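# Place the part onto the cabinet rack

## Task

Get the part resting on the rack inside the cabinet, then open the gripper to release it and pull the hand away.

## Robot and tools

Robot: two arms, left_arm and right_arm, each with a parallel two-finger gripper. Their base roots in the scene frame: left_arm at (-0.046, +0.357, 0) m, quat_wxyz (+0.999, 0, 0, +0.038); right_arm at (-0.021, -0.234, 0) m, quat_wxyz (+0.999, 0, 0, +0.052). Joint ranges in rad, base to hand: waist -2.618..3.054, shoulder 0..3.142, elbow 0..3.142, wrist pitch -1.571..1.571, wrist yaw -1.571..1.571, wrist roll -2.094..2.094. An elbow never fully straightens.

Frame: one shared scene frame. Origin sits on the table surface midway between the arms; +z is up, +x reaches out across the table, and left_arm is on the +y side. The arm names do not match left or right in the pictures. The gripper's fingers extend along its own +z and close along its own y. end_effector_position is the midpoint between the pads, roughly 1 cm short of the fingertips.

The row (used by both motion tools): exactly 16 numbers in one flat list covering both arms, even if only one moves. First left_arm: x, y, z, qw, qx, qy, qz, opening; then right_arm in the same order. x, y, z are an absolute target position in metres and the quaternion an absolute target orientation (w first), both in the scene frame, so each half is a pose, not an offset. opening runs from -1 (closed) to +1 (fully open, 0.094 m). A call is rejected, and nothing is sent, if any target lies over 0.6 m from that arm's last reported position along any axis of its gripper. Each control step, the command is clipped to 70 mm and 16 degrees from the measured hand; if position and orientation conflict, position wins. Motions tend to finish about 1 cm or more off, usually low. To hold orientation, resend the same quaternion you chose, not the slightly drifted one reported. An idle arm should get its last reported full pose and its desired opening in every call.

Tools:
- execute_actions {"actions": [...], "pictures": bool}. The list holds zero or one item. Empty list: just read the state. {"rows": [[16 numbers], ...], "steps": n}: up to 15 rows, n up to 15 steps of 1/30 s (default 15); one row per step, the final row repeated to fill. {"steps": n} alone: a wait of up to 300 steps, counted from the previous result, so your thinking time is included. After an action each arm only continues to its last clipped pose, so check where it ended and send the remainder.
- move {"target": [16 numbers], "speed": m/s}. Drives both hands in straight lines toward the row's poses, finishing together, lasting 0.5 to 10 s (cut off at 10 s). speed 0.002 to 0.5, default 0.25; rotation capped at twice that in rad/s. Openings are applied at the start. Paths ignore obstacles and the other arm; hands lag and can overshoot speed near full reach. Its result adds a move: line with the ending (done, off_target, moving, held, fault), any limits (paced = pose clipped; held = a check blocked steps, after which the arm may jump fast) and each hand's distance to its target.
- wait {"seconds": 0..10}: lets time pass with no new command.
- zoom_image {"camera", "region": [x0, y0, x1, y1]} in pixels from the top-left, no larger than 504x504. Cameras: cam_head_left 504x504, cam_head_right 504x504, cam_left_wrist 616x616, cam_right_wrist 616x616.
- read_manual {"section": "licences"}: licence text only.
- finished_scene {"scene": n}: ends and grades the current scene; cannot be reversed. Call it only after the part is released on the rack and the hand has backed off.

Reading results: the state line gives each hand's position and quat_wxyz (reported position can be somewhat off at long reach). grip_measured is the actual finger gap on the command scale; the last Joint positions entry is the gap in metres. Readings can be offset by up to about 1 mm per gripper. To grasp, command roughly 0.03 below grip_measured; a smaller margin grips more gently. Pad force tops out near 50 to 62 N, lower on very thin parts. "pose unreachable" means the clearance check altered or blocked that arm's command; HELD marks steps where your row was not applied; "Hand target" shows where the controller is heading. Joint torques are noisy and nonzero even in free air. FAULT lines report arm stops.

Cautions: nothing may leave the table. Approach contacts slowly; a fast touch or a target set deep past contact presses hard. Keep the arms from striking or pushing each other. The part may get a brief tug while held, so grip firmly. Long holding heats motors: MOTOR HOT appears at 75 °C, the arm halts for 10 s at 90 °C, and at 100 °C it goes limp and drops. Time spent thinking keeps the simulation running.

Each tool is called after "Call:" as name(argument=value, ...), one argument or row to a line, values as JSON.

## Session

Call:
execute_actions(
  actions=[],
)

Scene clock: 0.00 s of 4480.00 s.
left_arm: end_effector_position=(+0.3390, +0.3049, +0.3993) grip_measured=+1.000 end_effector_quat_wxyz=(+0.684, -0.016, +0.678, +0.269) | right_arm: end_effector_position=(+0.1664, -0.3113, +0.2542) grip_measured=+1.000 end_effector_quat_wxyz=(+0.401, -0.177, +0.892, -0.108)
Joint positions: left_arm=[-0.582  1.224  1.021  0.331 -0.899  0.451  0.094] | right_arm=[-1.021  0.75   1.044 -1.214 -0.602 -1.1    0.094]
Joint velocities: left_arm=[-0.007 -0.002  0.007 -0.037 -0.022 -0.022  0.   ] | right_arm=[ 0.012 -0.002 -0.007 -0.022  0.081  0.007  0.   ]
Joint torques (N m, as the arm reports them, + toward a larger angle): no reading
Motor temperatures (°C, as the motors report them): left_arm=[29 31 31 33 30 28] | right_arm=[31 31 33 32 31 32]
Hand target (left_arm): +0.335, +0.307, +0.412; +0.695, -0.027, +0.669, +0.261
Hand target (right_arm): +0.166, -0.308, +0.257; +0.406, -0.178, +0.890, -0.105

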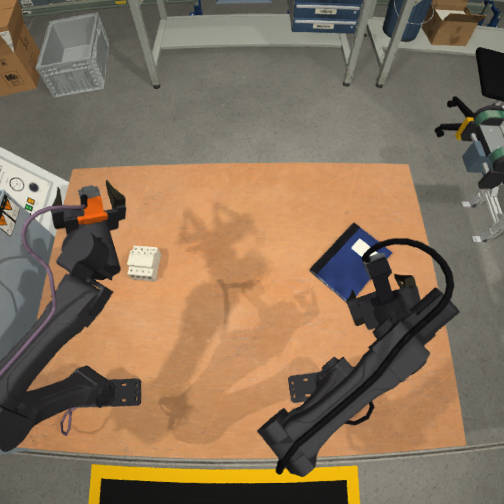

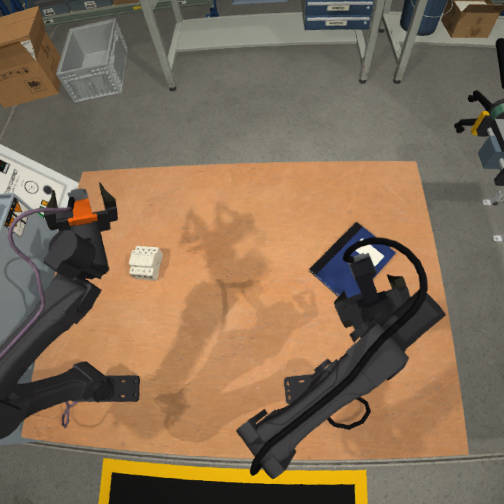

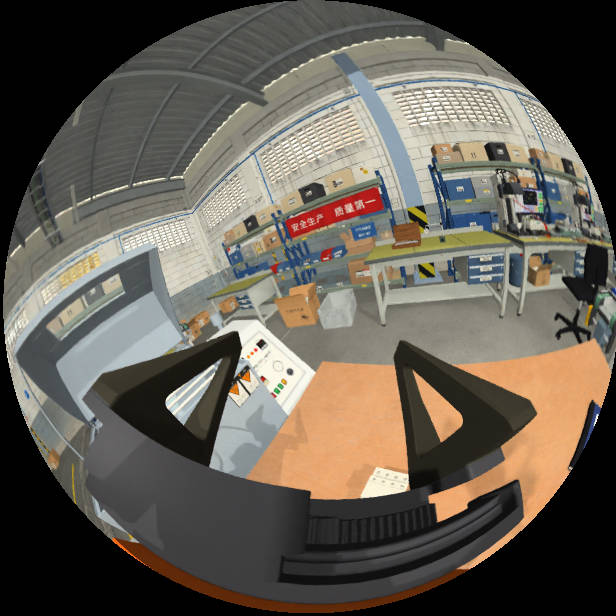

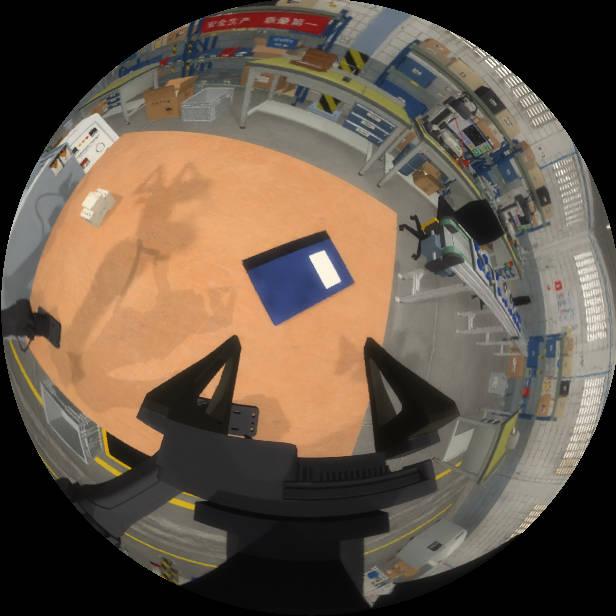

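Call:
zoom_image(
  camera="cam_left_wrist",
  region=[0, 220, 330, 520],
)

Call:
zoom_image(
  camera="cam_head_left",
  region=[0, 130, 220, 450],
)

Call:
zoom_image(
  camera="cam_right_wrist",
  region=[0, 90, 200, 360],
)

Region (0, 220, 330, 520) of cam_left_wrist's 616x616 image, scaled by 1.527, with more detail than that image has; it fills the top 458 rows of this view, and the rest is white.

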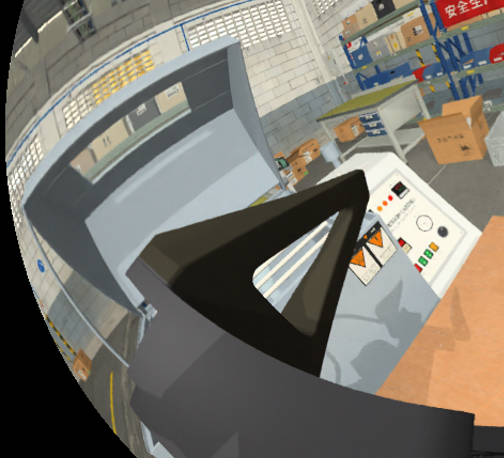

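Region (0, 130, 220, 450) of cam_head_left's 504x504 image, scaled by 1.575, with more detail than that image has; it fills the left 346 columns of this view, and the rest is white.

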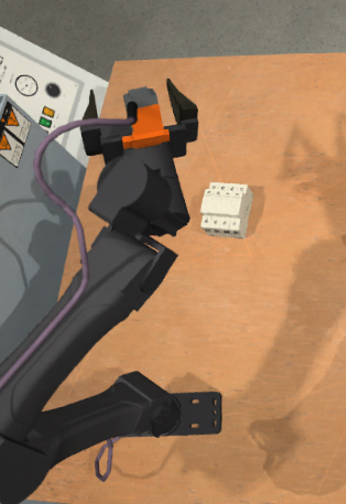

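Region (0, 90, 200, 360) of cam_right_wrist's 616x616 image, scaled by 1.867, with more detail than that image has; it fills the left 373 columns of this view, and the rest is white.

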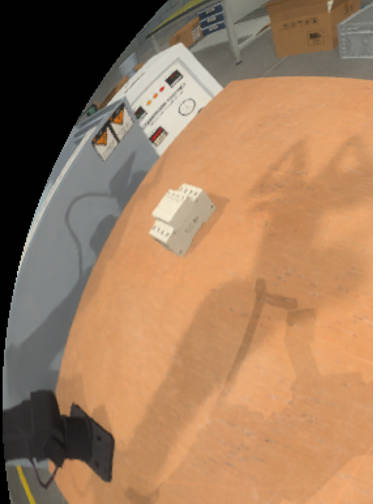

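Call:
move(
  target=[0.25,0.36,0.42,0.43,-0.56,0.56,0.43,1,0.166,-0.308,0.257,0.406,-0.178,0.890,-0.105,1],
)

Scene clock: 7.17 s of 4480.00 s.
left_arm: end_effector_position=(+0.2561, +0.3586, +0.4156) grip_measured=+1.000 end_effector_quat_wxyz=(+0.629, -0.309, +0.635, +0.325) | right_arm: end_effector_position=(+0.1659, -0.3121, +0.2538) grip_measured=+1.000 end_effector_quat_wxyz=(+0.399, -0.177, +0.893, -0.110)
Joint positions: left_arm=[-0.707  1.194  1.094  0.327 -1.56   0.25   0.094] | right_arm=[-1.021  0.75   1.044 -1.214 -0.597 -1.1    0.094]
Joint velocities: left_arm=[-0.002 -0.012 -0.007 -0.022 -0.066  0.007  0.   ] | right_arm=[-0.002  0.002 -0.002 -0.022  0.022  0.037  0.   ]
Joint torques (N m, as the arm reports them, + toward a larger angle): left_arm=[-0.7  -4.44  5.75  0.98  0.04 -0.07] | right_arm=[-0.06  0.38  7.56  1.11 -0.53  0.02]
Motor temperatures (°C, as the motors report them): left_arm=[29 32 32 35 30 28] | right_arm=[31 31 33 33 31 32]
Hand target (left_arm): +0.250, +0.360, +0.420; +0.637, -0.319, +0.630, +0.309
Hand target (right_arm): +0.166, -0.308, +0.257; +0.406, -0.178, +0.890, -0.105
Off the commanded pose (left_arm): 0.008 m, 40 deg; orientation clipped at the last step of the last action.
Off the commanded pose (right_arm): 0.005 m, 1 deg.
joint sent to its limit (left arm) — the command would take joint 5 (wrist yaw) past its lower limit, so that joint was sent only as far as its limit.
After step 90, 1.23 s passed at rest.
move: off_target (left_arm); limits=paced

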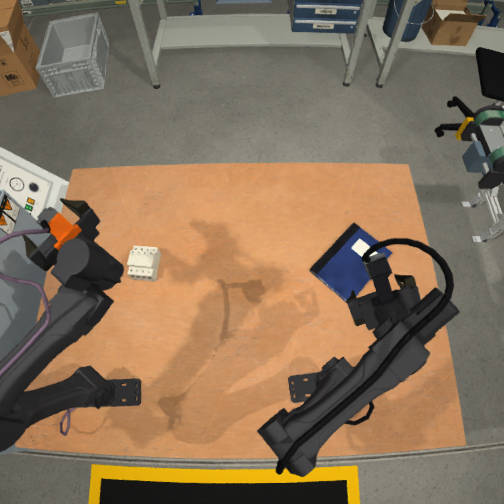

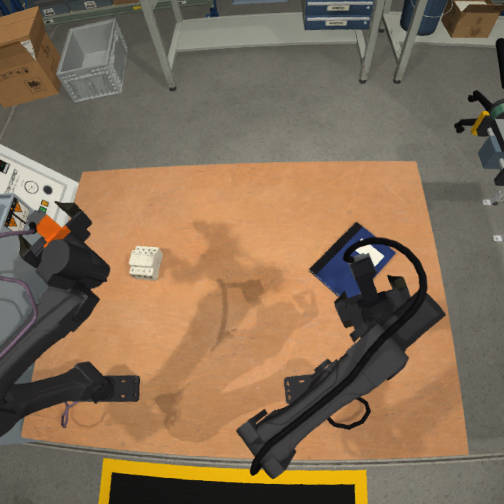

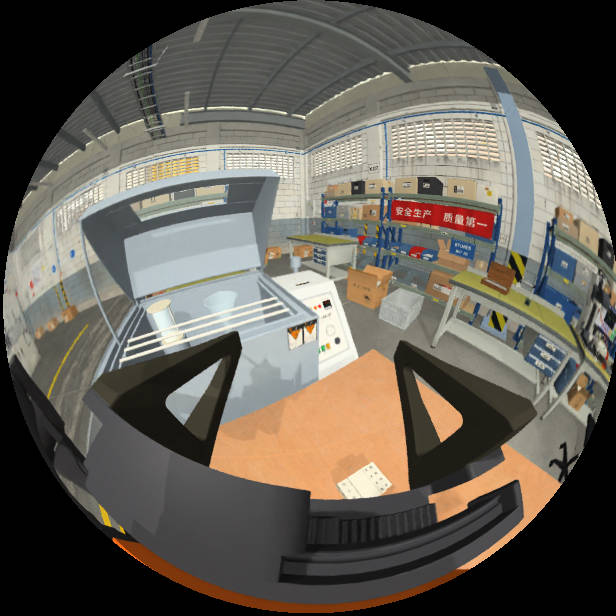

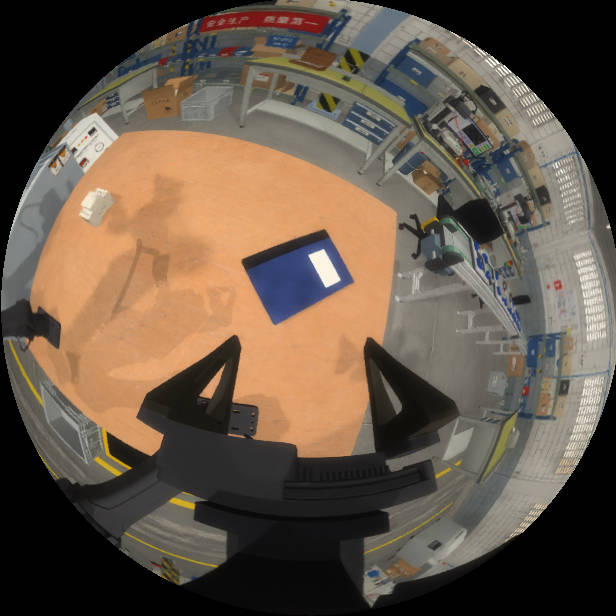

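Call:
move(
  target=[0.33,0.27,0.22,0,0,1,0,1,0.166,-0.308,0.257,0.406,-0.178,0.890,-0.105,1],
)

Scene clock: 13.17 s of 4480.00 s.
left_arm: end_effector_position=(+0.3289, +0.2696, +0.2056) grip_measured=+1.000 end_effector_quat_wxyz=(+0.062, -0.002, +0.998, -0.015) | right_arm: end_effector_position=(+0.1659, -0.3121, +0.2538) grip_measured=+1.000 end_effector_quat_wxyz=(+0.399, -0.177, +0.893, -0.110)
Joint positions: left_arm=[-0.309  1.949  2.065 -1.56  -0.    -0.237  0.094] | right_arm=[-1.021  0.75   1.044 -1.214 -0.597 -1.1    0.094]
Joint velocities: left_arm=[-0.002 -0.002  0.012 -0.022  0.007 -0.037  0.   ] | right_arm=[ 0.007 -0.007  0.007 -0.051 -0.007  0.081  0.   ]
Joint torques (N m, as the arm reports them, + toward a larger angle): left_arm=[ 0.72 -8.54  7.38  0.25  0.02  0.07] | right_arm=[-0.07  0.37  7.54  1.12 -0.53  0.01]
Motor temperatures (°C, as the motors report them): left_arm=[29 32 33 35 30 28] | right_arm=[31 31 34 33 31 32]
Hand target (left_arm): +0.331, +0.271, +0.216; +0.075, -0.001, +0.997, -0.022
Hand target (right_arm): +0.166, -0.308, +0.257; +0.406, -0.178, +0.890, -0.105
Off the commanded pose (left_arm): 0.014 m, 7 deg.
Off the commanded pose (right_arm): 0.005 m, 1 deg.
joint sent to its limit (left arm) — the command would take joint 4 (wrist pitch) past its lower limit, so that joint was sent only as far as its limit.
move: off_target (left_arm); limits=paced

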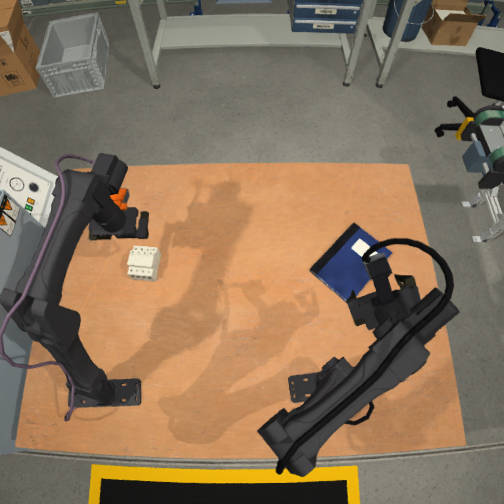

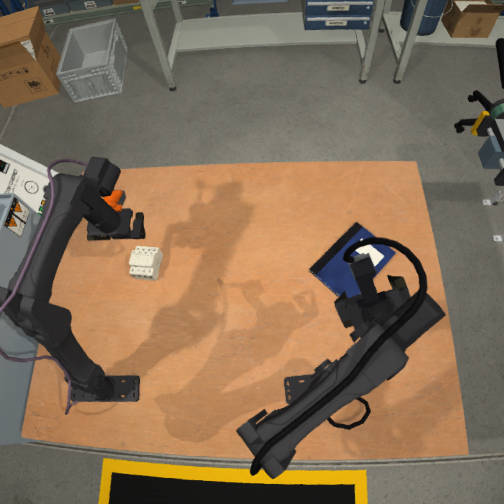

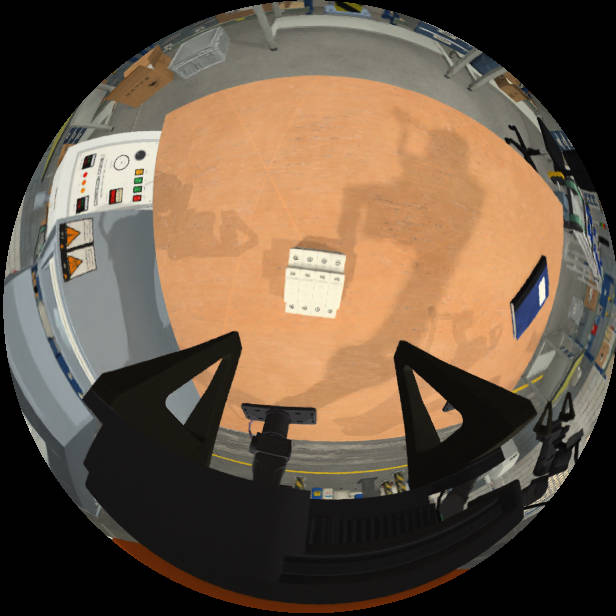

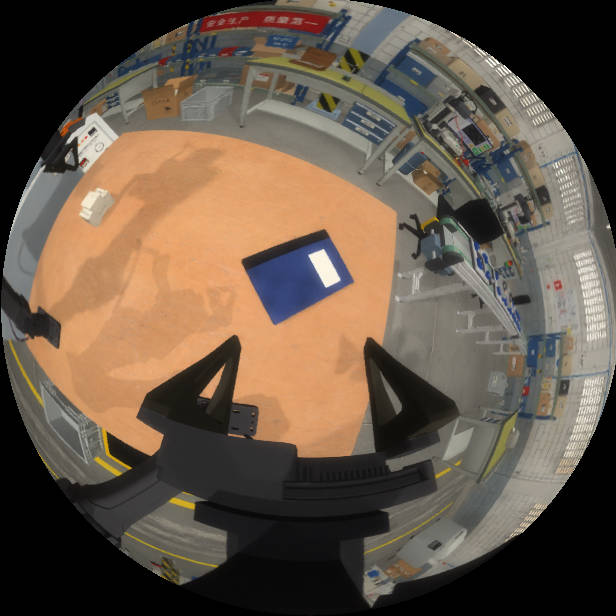

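Call:
move(
  target=[0.36,0.27,0.12,0,0,1,0,1,0.166,-0.308,0.257,0.406,-0.178,0.890,-0.105,1],
)

Scene clock: 15.87 s of 4480.00 s.
left_arm: end_effector_position=(+0.3521, +0.2685, +0.1051) grip_measured=+1.000 end_effector_quat_wxyz=(-0.029, -0.002, +1.000, +0.005) | right_arm: end_effector_position=(+0.1659, -0.3121, +0.2538) grip_measured=+1.000 end_effector_quat_wxyz=(+0.399, -0.177, +0.893, -0.110)
Joint positions: left_arm=[-0.297  2.18   2.012 -1.461  0.002 -0.225  0.094] | right_arm=[-1.021  0.75   1.044 -1.214 -0.596 -1.1    0.094]
Joint velocities: left_arm=[-0.022 -0.007  0.002 -0.066 -0.066 -0.051  0.   ] | right_arm=[-0.002 -0.002  0.007 -0.066  0.037 -0.007  0.   ]
Joint torques (N m, as the arm reports them, + toward a larger angle): left_arm=[  0.57 -11.89   5.9    0.22  -0.05   0.09] | right_arm=[-0.09  0.34  7.53  1.1  -0.52  0.  ]
Motor temperatures (°C, as the motors report them): left_arm=[29 33 33 35 30 28] | right_arm=[31 31 34 33 32 32]
Hand target (left_arm): +0.360, +0.271, +0.119; -0.000, -0.001, +1.000, +0.000
Hand target (right_arm): +0.166, -0.308, +0.257; +0.406, -0.178, +0.890, -0.105
Off the commanded pose (left_arm): 0.017 m, 3 deg.
Off the commanded pose (right_arm): 0.005 m, 1 deg.
move: off_target (left_arm)

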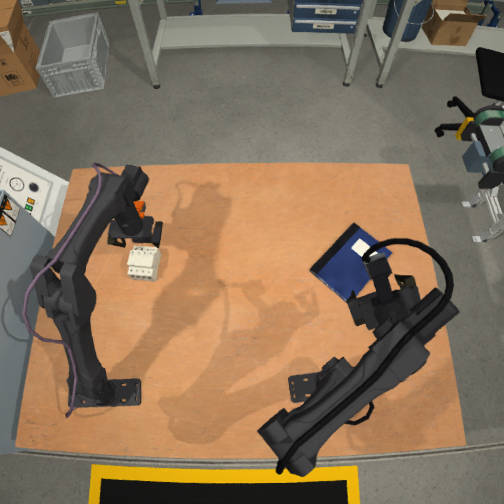

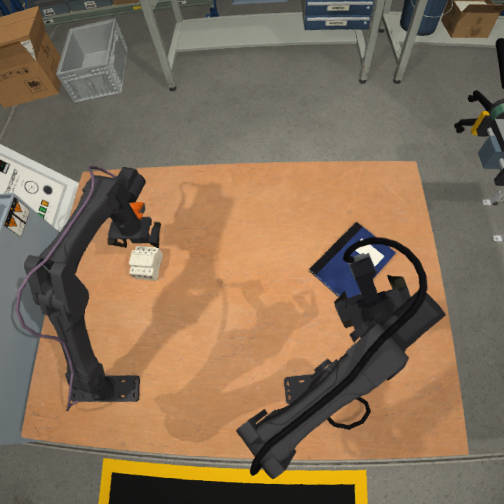

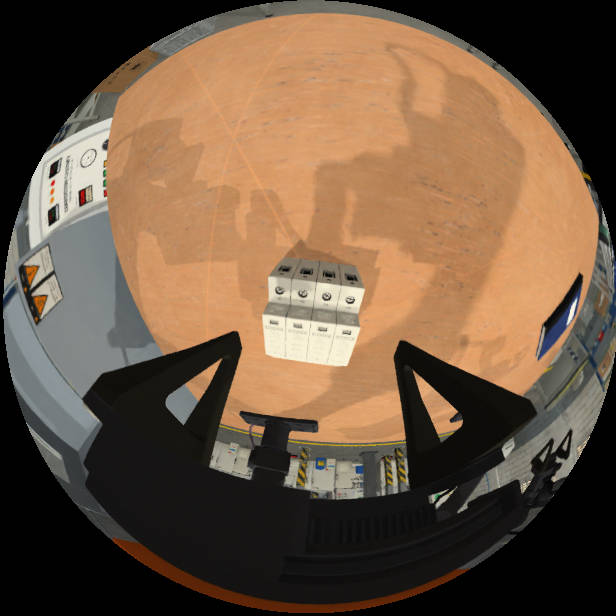

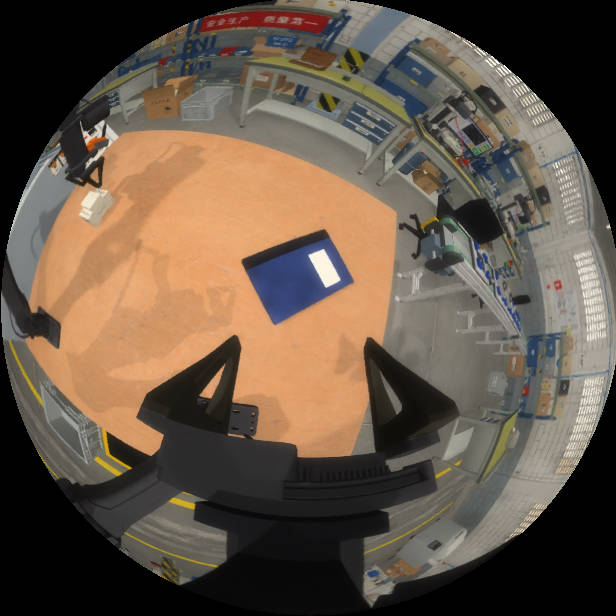

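Call:
move(
  target=[0.375,0.268,0.09,0,0.04,1,0,1,0.166,-0.308,0.257,0.406,-0.178,0.890,-0.105,1],
  speed=0.1,
)

Scene clock: 19.80 s of 4480.00 s.
left_arm: end_effector_position=(+0.3698, +0.2645, +0.0886) grip_measured=+1.000 end_effector_quat_wxyz=(-0.011, +0.039, +0.999, +0.001) | right_arm: end_effector_position=(+0.1659, -0.3121, +0.2538) grip_measured=+1.000 end_effector_quat_wxyz=(+0.399, -0.177, +0.893, -0.110)
Joint positions: left_arm=[-0.297  2.22   2.012 -1.384  0.002 -0.143  0.094] | right_arm=[-1.021  0.75   1.044 -1.214 -0.597 -1.1    0.094]
Joint velocities: left_arm=[-0.012 -0.002  0.002  0.007 -0.022  0.007  0.   ] | right_arm=[-0.002 -0.002 -0.007 -0.007  0.007  0.022  0.   ]
Joint torques (N m, as the arm reports them, + toward a larger angle): left_arm=[  0.76 -10.53   5.18   0.25  -0.06   0.09] | right_arm=[-0.05  0.36  7.53  1.1  -0.54  0.01]
Motor temperatures (°C, as the motors report them): left_arm=[29 35 33 34 30 28] | right_arm=[31 31 34 34 32 32]
Hand target (left_arm): +0.375, +0.268, +0.090; +0.000, +0.040, +0.999, +0.000
Hand target (right_arm): +0.166, -0.308, +0.257; +0.406, -0.178, +0.890, -0.105
Off the commanded pose (left_arm): 0.006 m, 1 deg.
Off the commanded pose (right_arm): 0.005 m, 1 deg.
move: done

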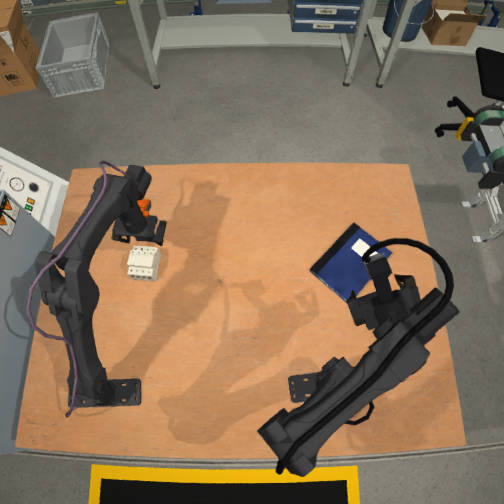

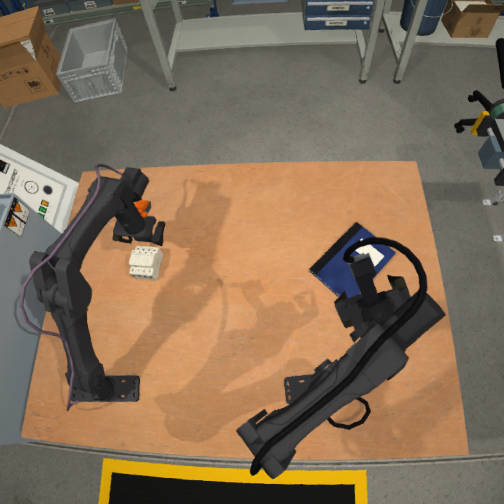

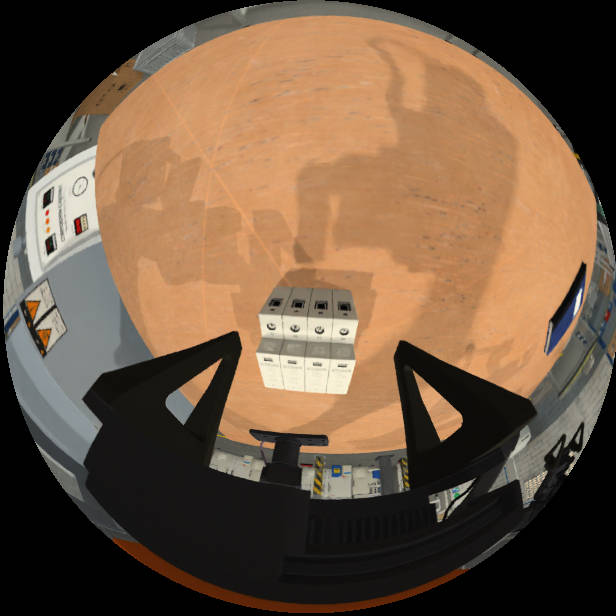

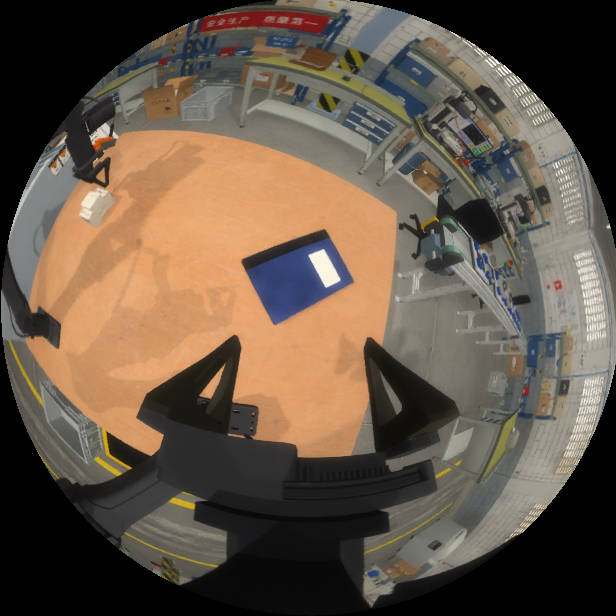

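Call:
move(
  target=[0.36,0.275,0.04,0,0.03,1,0,1,0.166,-0.308,0.257,0.406,-0.178,0.890,-0.105,1],
  speed=0.06,
)

Scene clock: 23.80 s of 4480.00 s.
left_arm: end_effector_position=(+0.3531, +0.2722, +0.0270) grip_measured=+1.000 end_effector_quat_wxyz=(-0.025, +0.036, +0.999, +0.003) | right_arm: end_effector_position=(+0.1659, -0.3121, +0.2538) grip_measured=+1.000 end_effector_quat_wxyz=(+0.399, -0.177, +0.893, -0.110)
Joint positions: left_arm=[-0.288  2.2    1.732 -1.154  0.002 -0.14   0.094] | right_arm=[-1.021  0.75   1.044 -1.214 -0.597 -1.1    0.094]
Joint velocities: left_arm=[ 0.027  0.002 -0.002  0.022 -0.007 -0.051  0.   ] | right_arm=[-0.007 -0.002  0.012  0.022 -0.081 -0.037  0.   ]
Joint torques (N m, as the arm reports them, + toward a larger angle): left_arm=[  0.65 -12.48   4.87   0.23  -0.06   0.02] | right_arm=[-0.08  0.38  7.55  1.11 -0.53  0.03]
Motor temperatures (°C, as the motors report them): left_arm=[29 37 33 34 30 28] | right_arm=[31 31 34 34 32 32]
Hand target (left_arm): +0.360, +0.275, +0.040; -0.000, +0.030, +1.000, +0.000
Hand target (right_arm): +0.166, -0.308, +0.257; +0.406, -0.178, +0.890, -0.105
Off the commanded pose (left_arm): 0.015 m, 3 deg.
Off the commanded pose (right_arm): 0.005 m, 1 deg.
move: off_target (left_arm)

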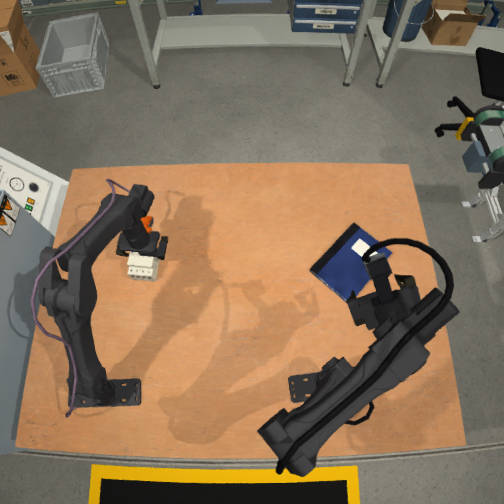

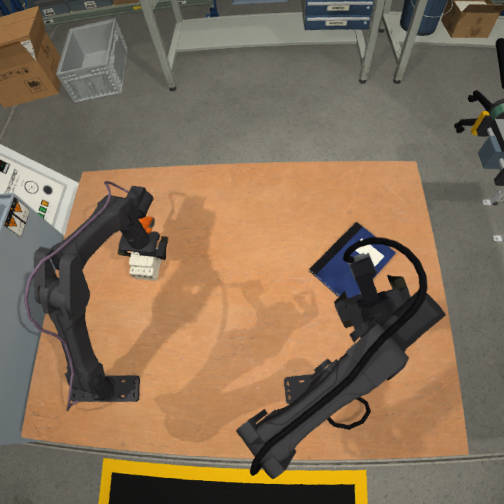

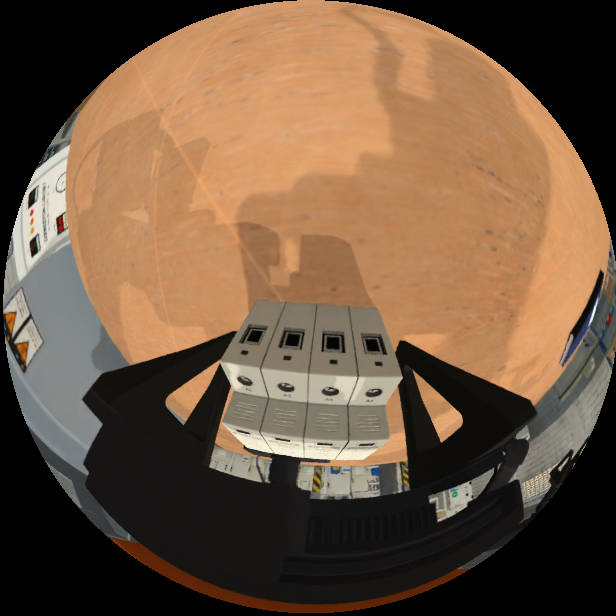

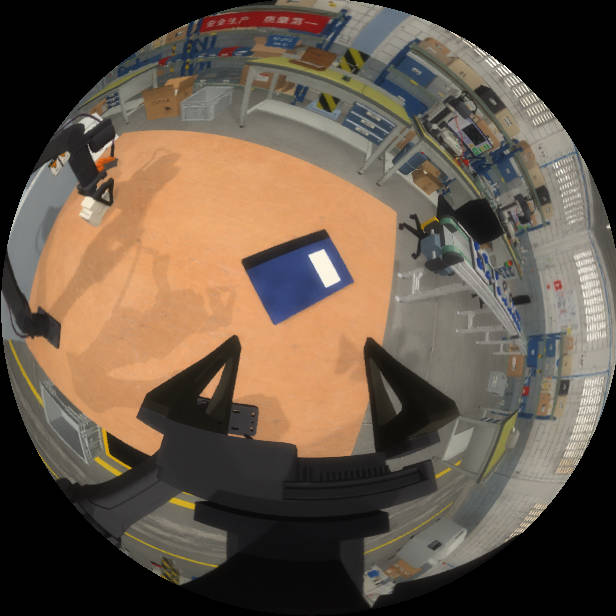

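Call:
move(
  target=[0.327,0.275,0.045,0,0.03,1,0,1,0.166,-0.308,0.257,0.406,-0.178,0.890,-0.105,1],
  speed=0.04,
)

Scene clock: 26.70 s of 4480.00 s.
left_arm: end_effector_position=(+0.3222, +0.2789, +0.0357) grip_measured=+1.000 end_effector_quat_wxyz=(-0.024, +0.031, +0.999, +0.003) | right_arm: end_effector_position=(+0.1659, -0.3121, +0.2538) grip_measured=+1.000 end_effector_quat_wxyz=(+0.399, -0.177, +0.893, -0.110)
Joint positions: left_arm=[-0.288  2.066  1.556 -1.109  0.002 -0.149  0.094] | right_arm=[-1.021  0.75   1.044 -1.214 -0.596 -1.1    0.094]
Joint velocities: left_arm=[ 0.017 -0.002 -0.007 -0.007 -0.007  0.007  0.   ] | right_arm=[-0.007  0.012 -0.012 -0.066 -0.022  0.007  0.   ]
Joint torques (N m, as the arm reports them, + toward a larger angle): left_arm=[ -0.68 -11.13   4.72   0.21  -0.05  -0.05] | right_arm=[-0.08  0.38  7.56  1.1  -0.5   0.01]
Motor temperatures (°C, as the motors report them): left_arm=[29 38 33 34 30 28] | right_arm=[31 31 34 34 32 32]
Hand target (left_arm): +0.327, +0.275, +0.046; -0.000, +0.030, +1.000, -0.000
Hand target (right_arm): +0.166, -0.308, +0.257; +0.406, -0.178, +0.890, -0.105
Off the commanded pose (left_arm): 0.011 m, 3 deg.
Off the commanded pose (right_arm): 0.005 m, 1 deg.
move: off_target (left_arm)

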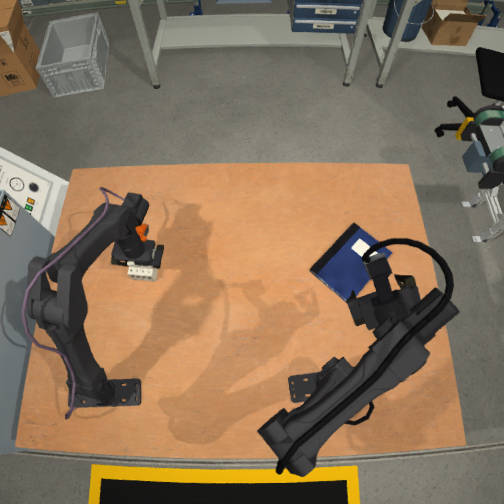

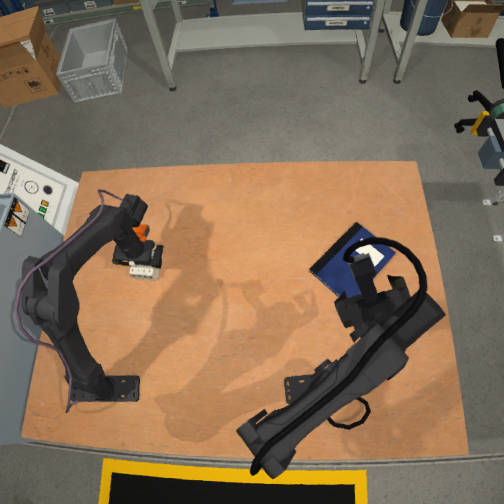

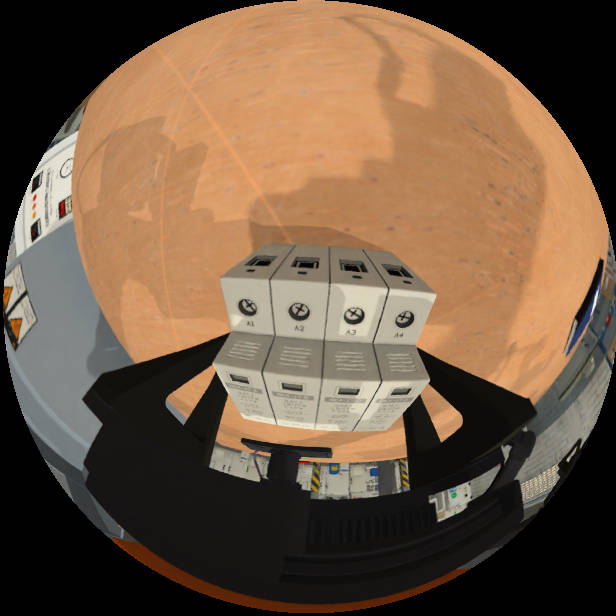

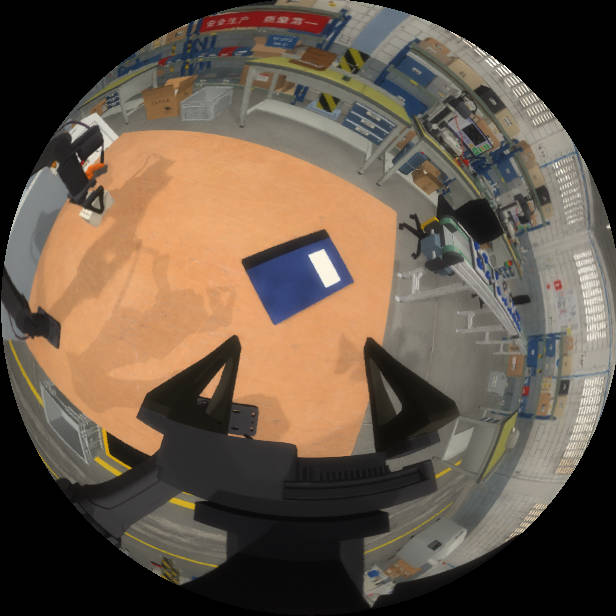

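Looks roughly centred. Close.

Call:
move(
  target=[0.322,0.275,0.042,0,0.03,1,0,0.4,0.166,-0.308,0.257,0.406,-0.178,0.890,-0.105,1],
  speed=0.03,
)

Scene clock: 32.43 s of 4480.00 s.
left_arm: end_effector_position=(+0.3226, +0.2786, +0.0357) grip_measured=+0.528 end_effector_quat_wxyz=(-0.012, +0.031, +0.999, +0.001) | right_arm: end_effector_position=(+0.1659, -0.3121, +0.2538) grip_measured=+1.000 end_effector_quat_wxyz=(+0.399, -0.177, +0.893, -0.110)
Joint positions: left_arm=[-0.288  2.045  1.527 -1.076  0.003 -0.15   0.072] | right_arm=[-1.021  0.75   1.044 -1.214 -0.596 -1.1    0.094]
Joint velocities: left_arm=[-0.007 -0.007 -0.002  0.051 -0.007  0.037 -0.   ] | right_arm=[ 0.002 -0.002  0.002  0.022  0.051 -0.066  0.   ]
Joint torques (N m, as the arm reports them, + toward a larger angle): left_arm=[ -0.82 -10.62   4.29   0.2   -0.06  -0.08] | right_arm=[-0.1   0.42  7.55  1.09 -0.53  0.01]
Motor temperatures (°C, as the motors report them): left_arm=[29 40 33 34 30 28] | right_arm=[31 31 35 34 32 32]
Hand target (left_arm): +0.322, +0.275, +0.042; -0.000, +0.030, +1.000, -0.000
Hand target (right_arm): +0.166, -0.308, +0.257; +0.406, -0.178, +0.890, -0.105
Off the commanded pose (left_arm): 0.007 m, 1 deg.
Off the commanded pose (right_arm): 0.005 m, 1 deg.
After step 90, 1.77 s passed at rest.
move: done

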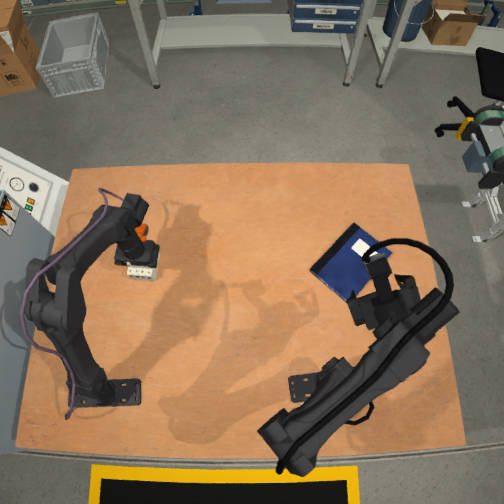

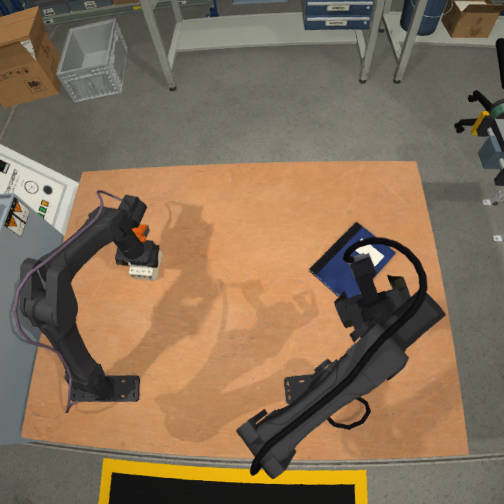

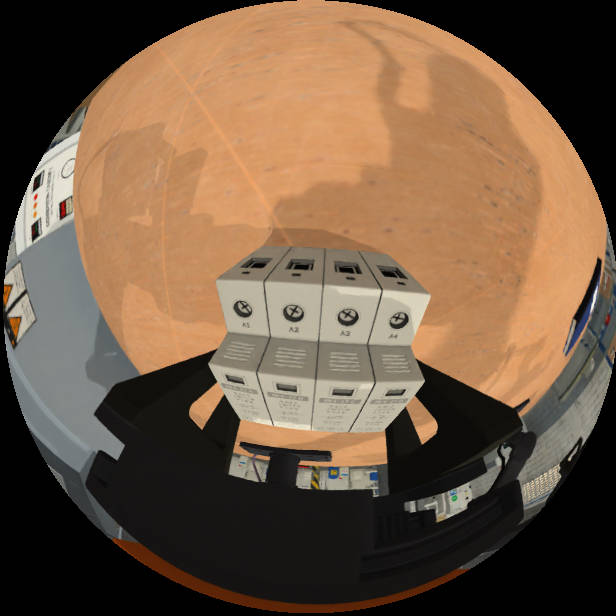

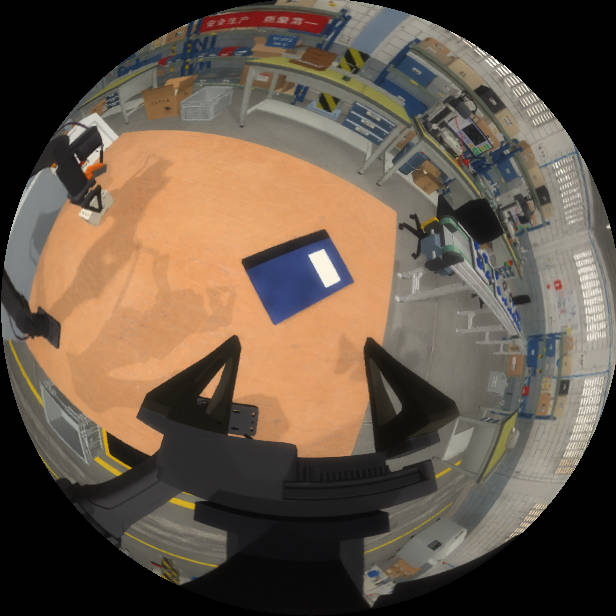

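Call:
move(
  target=[0.28,0.33,0.30,0.13,-0.2,0.97,0.03,0.48,0.166,-0.308,0.257,0.406,-0.178,0.890,-0.105,1],
  speed=0.2,
)

Call:
move(
  target=[0.15,0.47,0.36,0.155,-0.6,0.77,0.12,0.48,0.166,-0.308,0.257,0.406,-0.178,0.890,-0.105,1],
  speed=0.15,
)

Scene clock: 37.63 s of 4480.00 s.
left_arm: end_effector_position=(+0.2777, +0.3217, +0.2825) grip_measured=+0.529 end_effector_quat_wxyz=(+0.173, -0.178, +0.969, +0.002) | right_arm: end_effector_position=(+0.1659, -0.3121, +0.2538) grip_measured=+1.000 end_effector_quat_wxyz=(+0.399, -0.177, +0.893, -0.110)
Joint positions: left_arm=[-0.257  1.619  1.941 -1.568 -0.125 -0.524  0.072] | right_arm=[-1.021  0.75   1.044 -1.214 -0.597 -1.1    0.094]
Joint velocities: left_arm=[-0.012  0.002 -0.002 -0.081  0.007 -0.066 -0.001] | right_arm=[-0.007 -0.007  0.002  0.007  0.022 -0.051  0.   ]
Joint torques (N m, as the arm reports them, + toward a larger angle): left_arm=[ 0.71 -6.71  7.58  0.65 -0.33 -0.05] | right_arm=[-0.06  0.39  7.59  1.11 -0.54  0.01]
Motor temperatures (°C, as the motors report them): left_arm=[29 40 33 34 30 28] | right_arm=[31 31 35 34 32 32]
Hand target (left_arm): +0.278, +0.330, +0.301; +0.204, -0.192, +0.960, +0.004
Hand target (right_arm): +0.166, -0.308, +0.257; +0.406, -0.178, +0.890, -0.105
Off the commanded pose (left_arm): 0.020 m, 6 deg.
Off the commanded pose (right_arm): 0.005 m, 1 deg.
joint sent to its limit (left arm) — the command would take joint 4 (wrist pitch) past its lower limit, so that joint was sent only as far as its limit.
After step 90, 0.40 s passed at rest.
move: off_target (left_arm)

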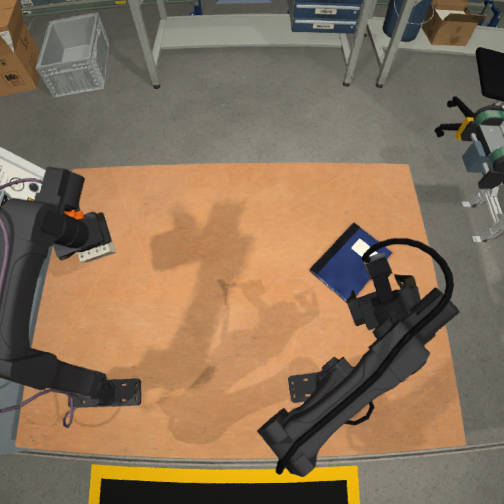

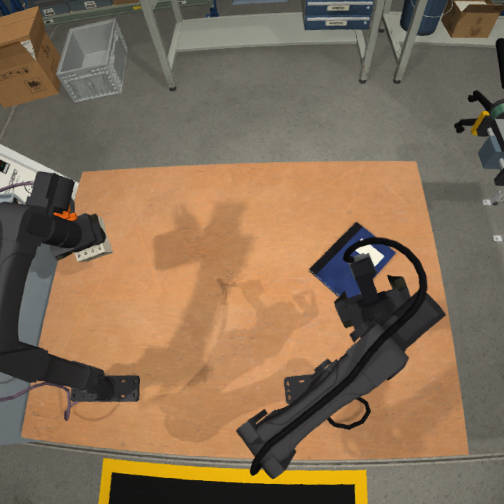

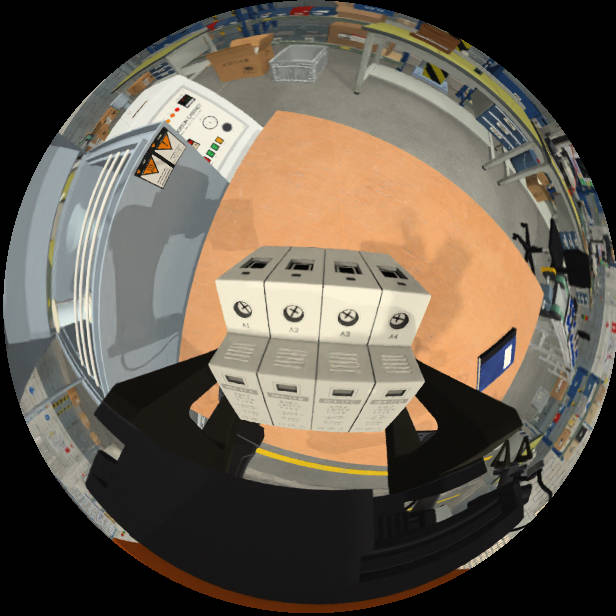

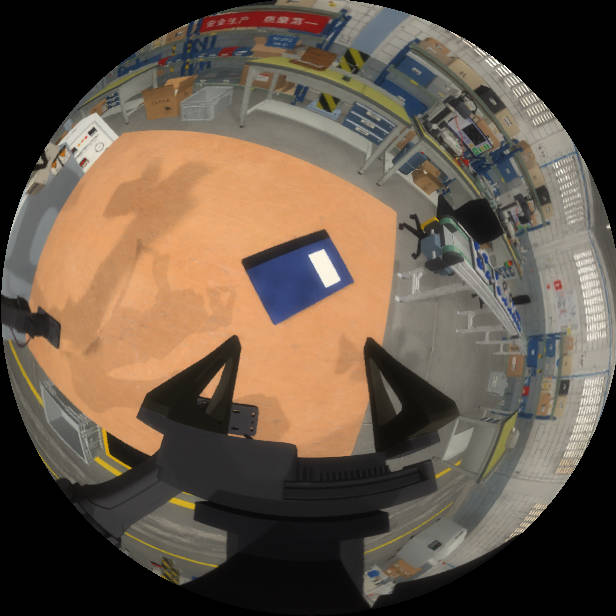

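Scene clock: 41.23 s of 4480.00 s.
left_arm: end_effector_position=(+0.1590, +0.4642, +0.3432) grip_measured=+0.529 end_effector_quat_wxyz=(+0.306, -0.541, +0.782, +0.040) | right_arm: end_effector_position=(+0.1659, -0.3121, +0.2538) grip_measured=+1.000 end_effector_quat_wxyz=(+0.399, -0.177, +0.893, -0.110)
Joint positions: left_arm=[ 0.197  1.187  1.759 -1.568 -0.264 -0.859  0.072] | right_arm=[-1.021  0.75   1.044 -1.214 -0.596 -1.1    0.094]
Joint velocities: left_arm=[-0.017  0.002 -0.002 -0.007  0.051 -0.007  0.   ] | right_arm=[-0.012  0.002 -0.007 -0.007 -0.037  0.022  0.   ]
Joint torques (N m, as the arm reports them, + toward a larger angle): left_arm=[ 0.76 -3.52  6.54  1.   -0.48 -0.04] | right_arm=[-0.06  0.37  7.55  1.11 -0.53  0.01]
Motor temperatures (°C, as the motors report them): left_arm=[29 39 33 34 30 28] | right_arm=[31 31 35 34 32 32]
Hand target (left_arm): +0.148, +0.470, +0.360; +0.337, -0.550, +0.763, +0.047
Hand target (right_arm): +0.166, -0.308, +0.257; +0.406, -0.178, +0.890, -0.105
Off the commanded pose (left_arm): 0.020 m, 21 deg; orientation clipped at the last step of the last action.
Off the commanded pose (right_arm): 0.005 m, 1 deg.
joint sent to its limit (left arm) — the command would take joint 4 (wrist pitch) past its lower limit, so that joint was sent only as far as its limit.
move: off_target (left_arm); limits=paced

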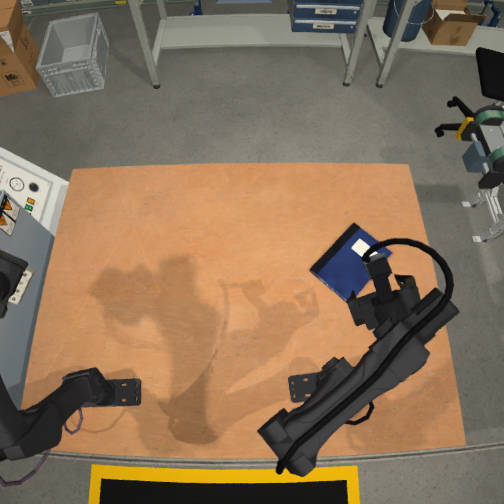

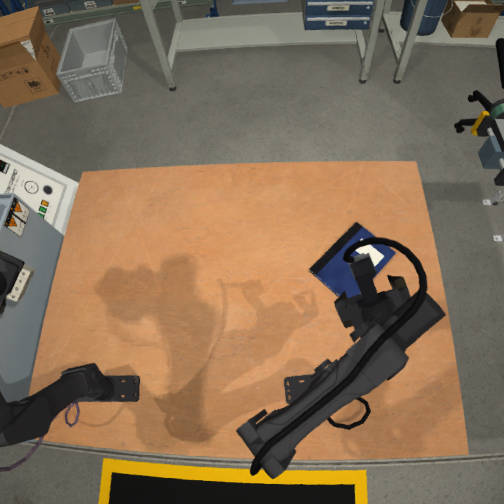

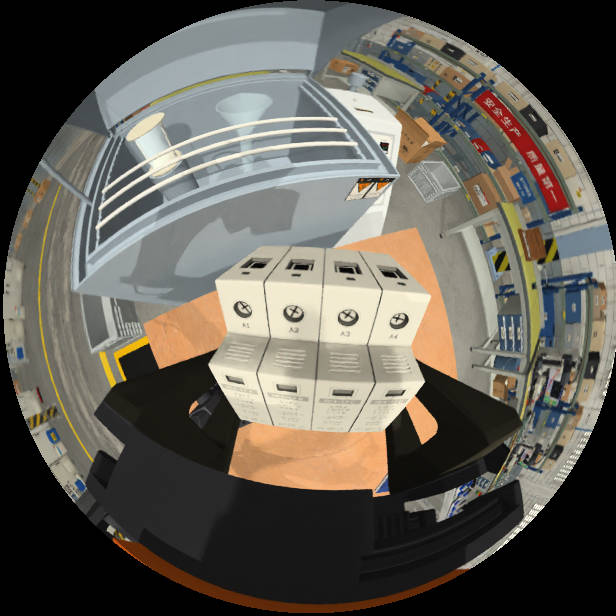

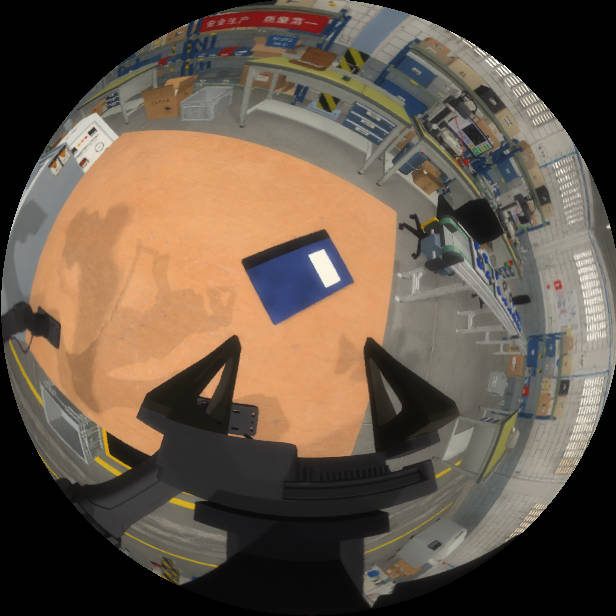

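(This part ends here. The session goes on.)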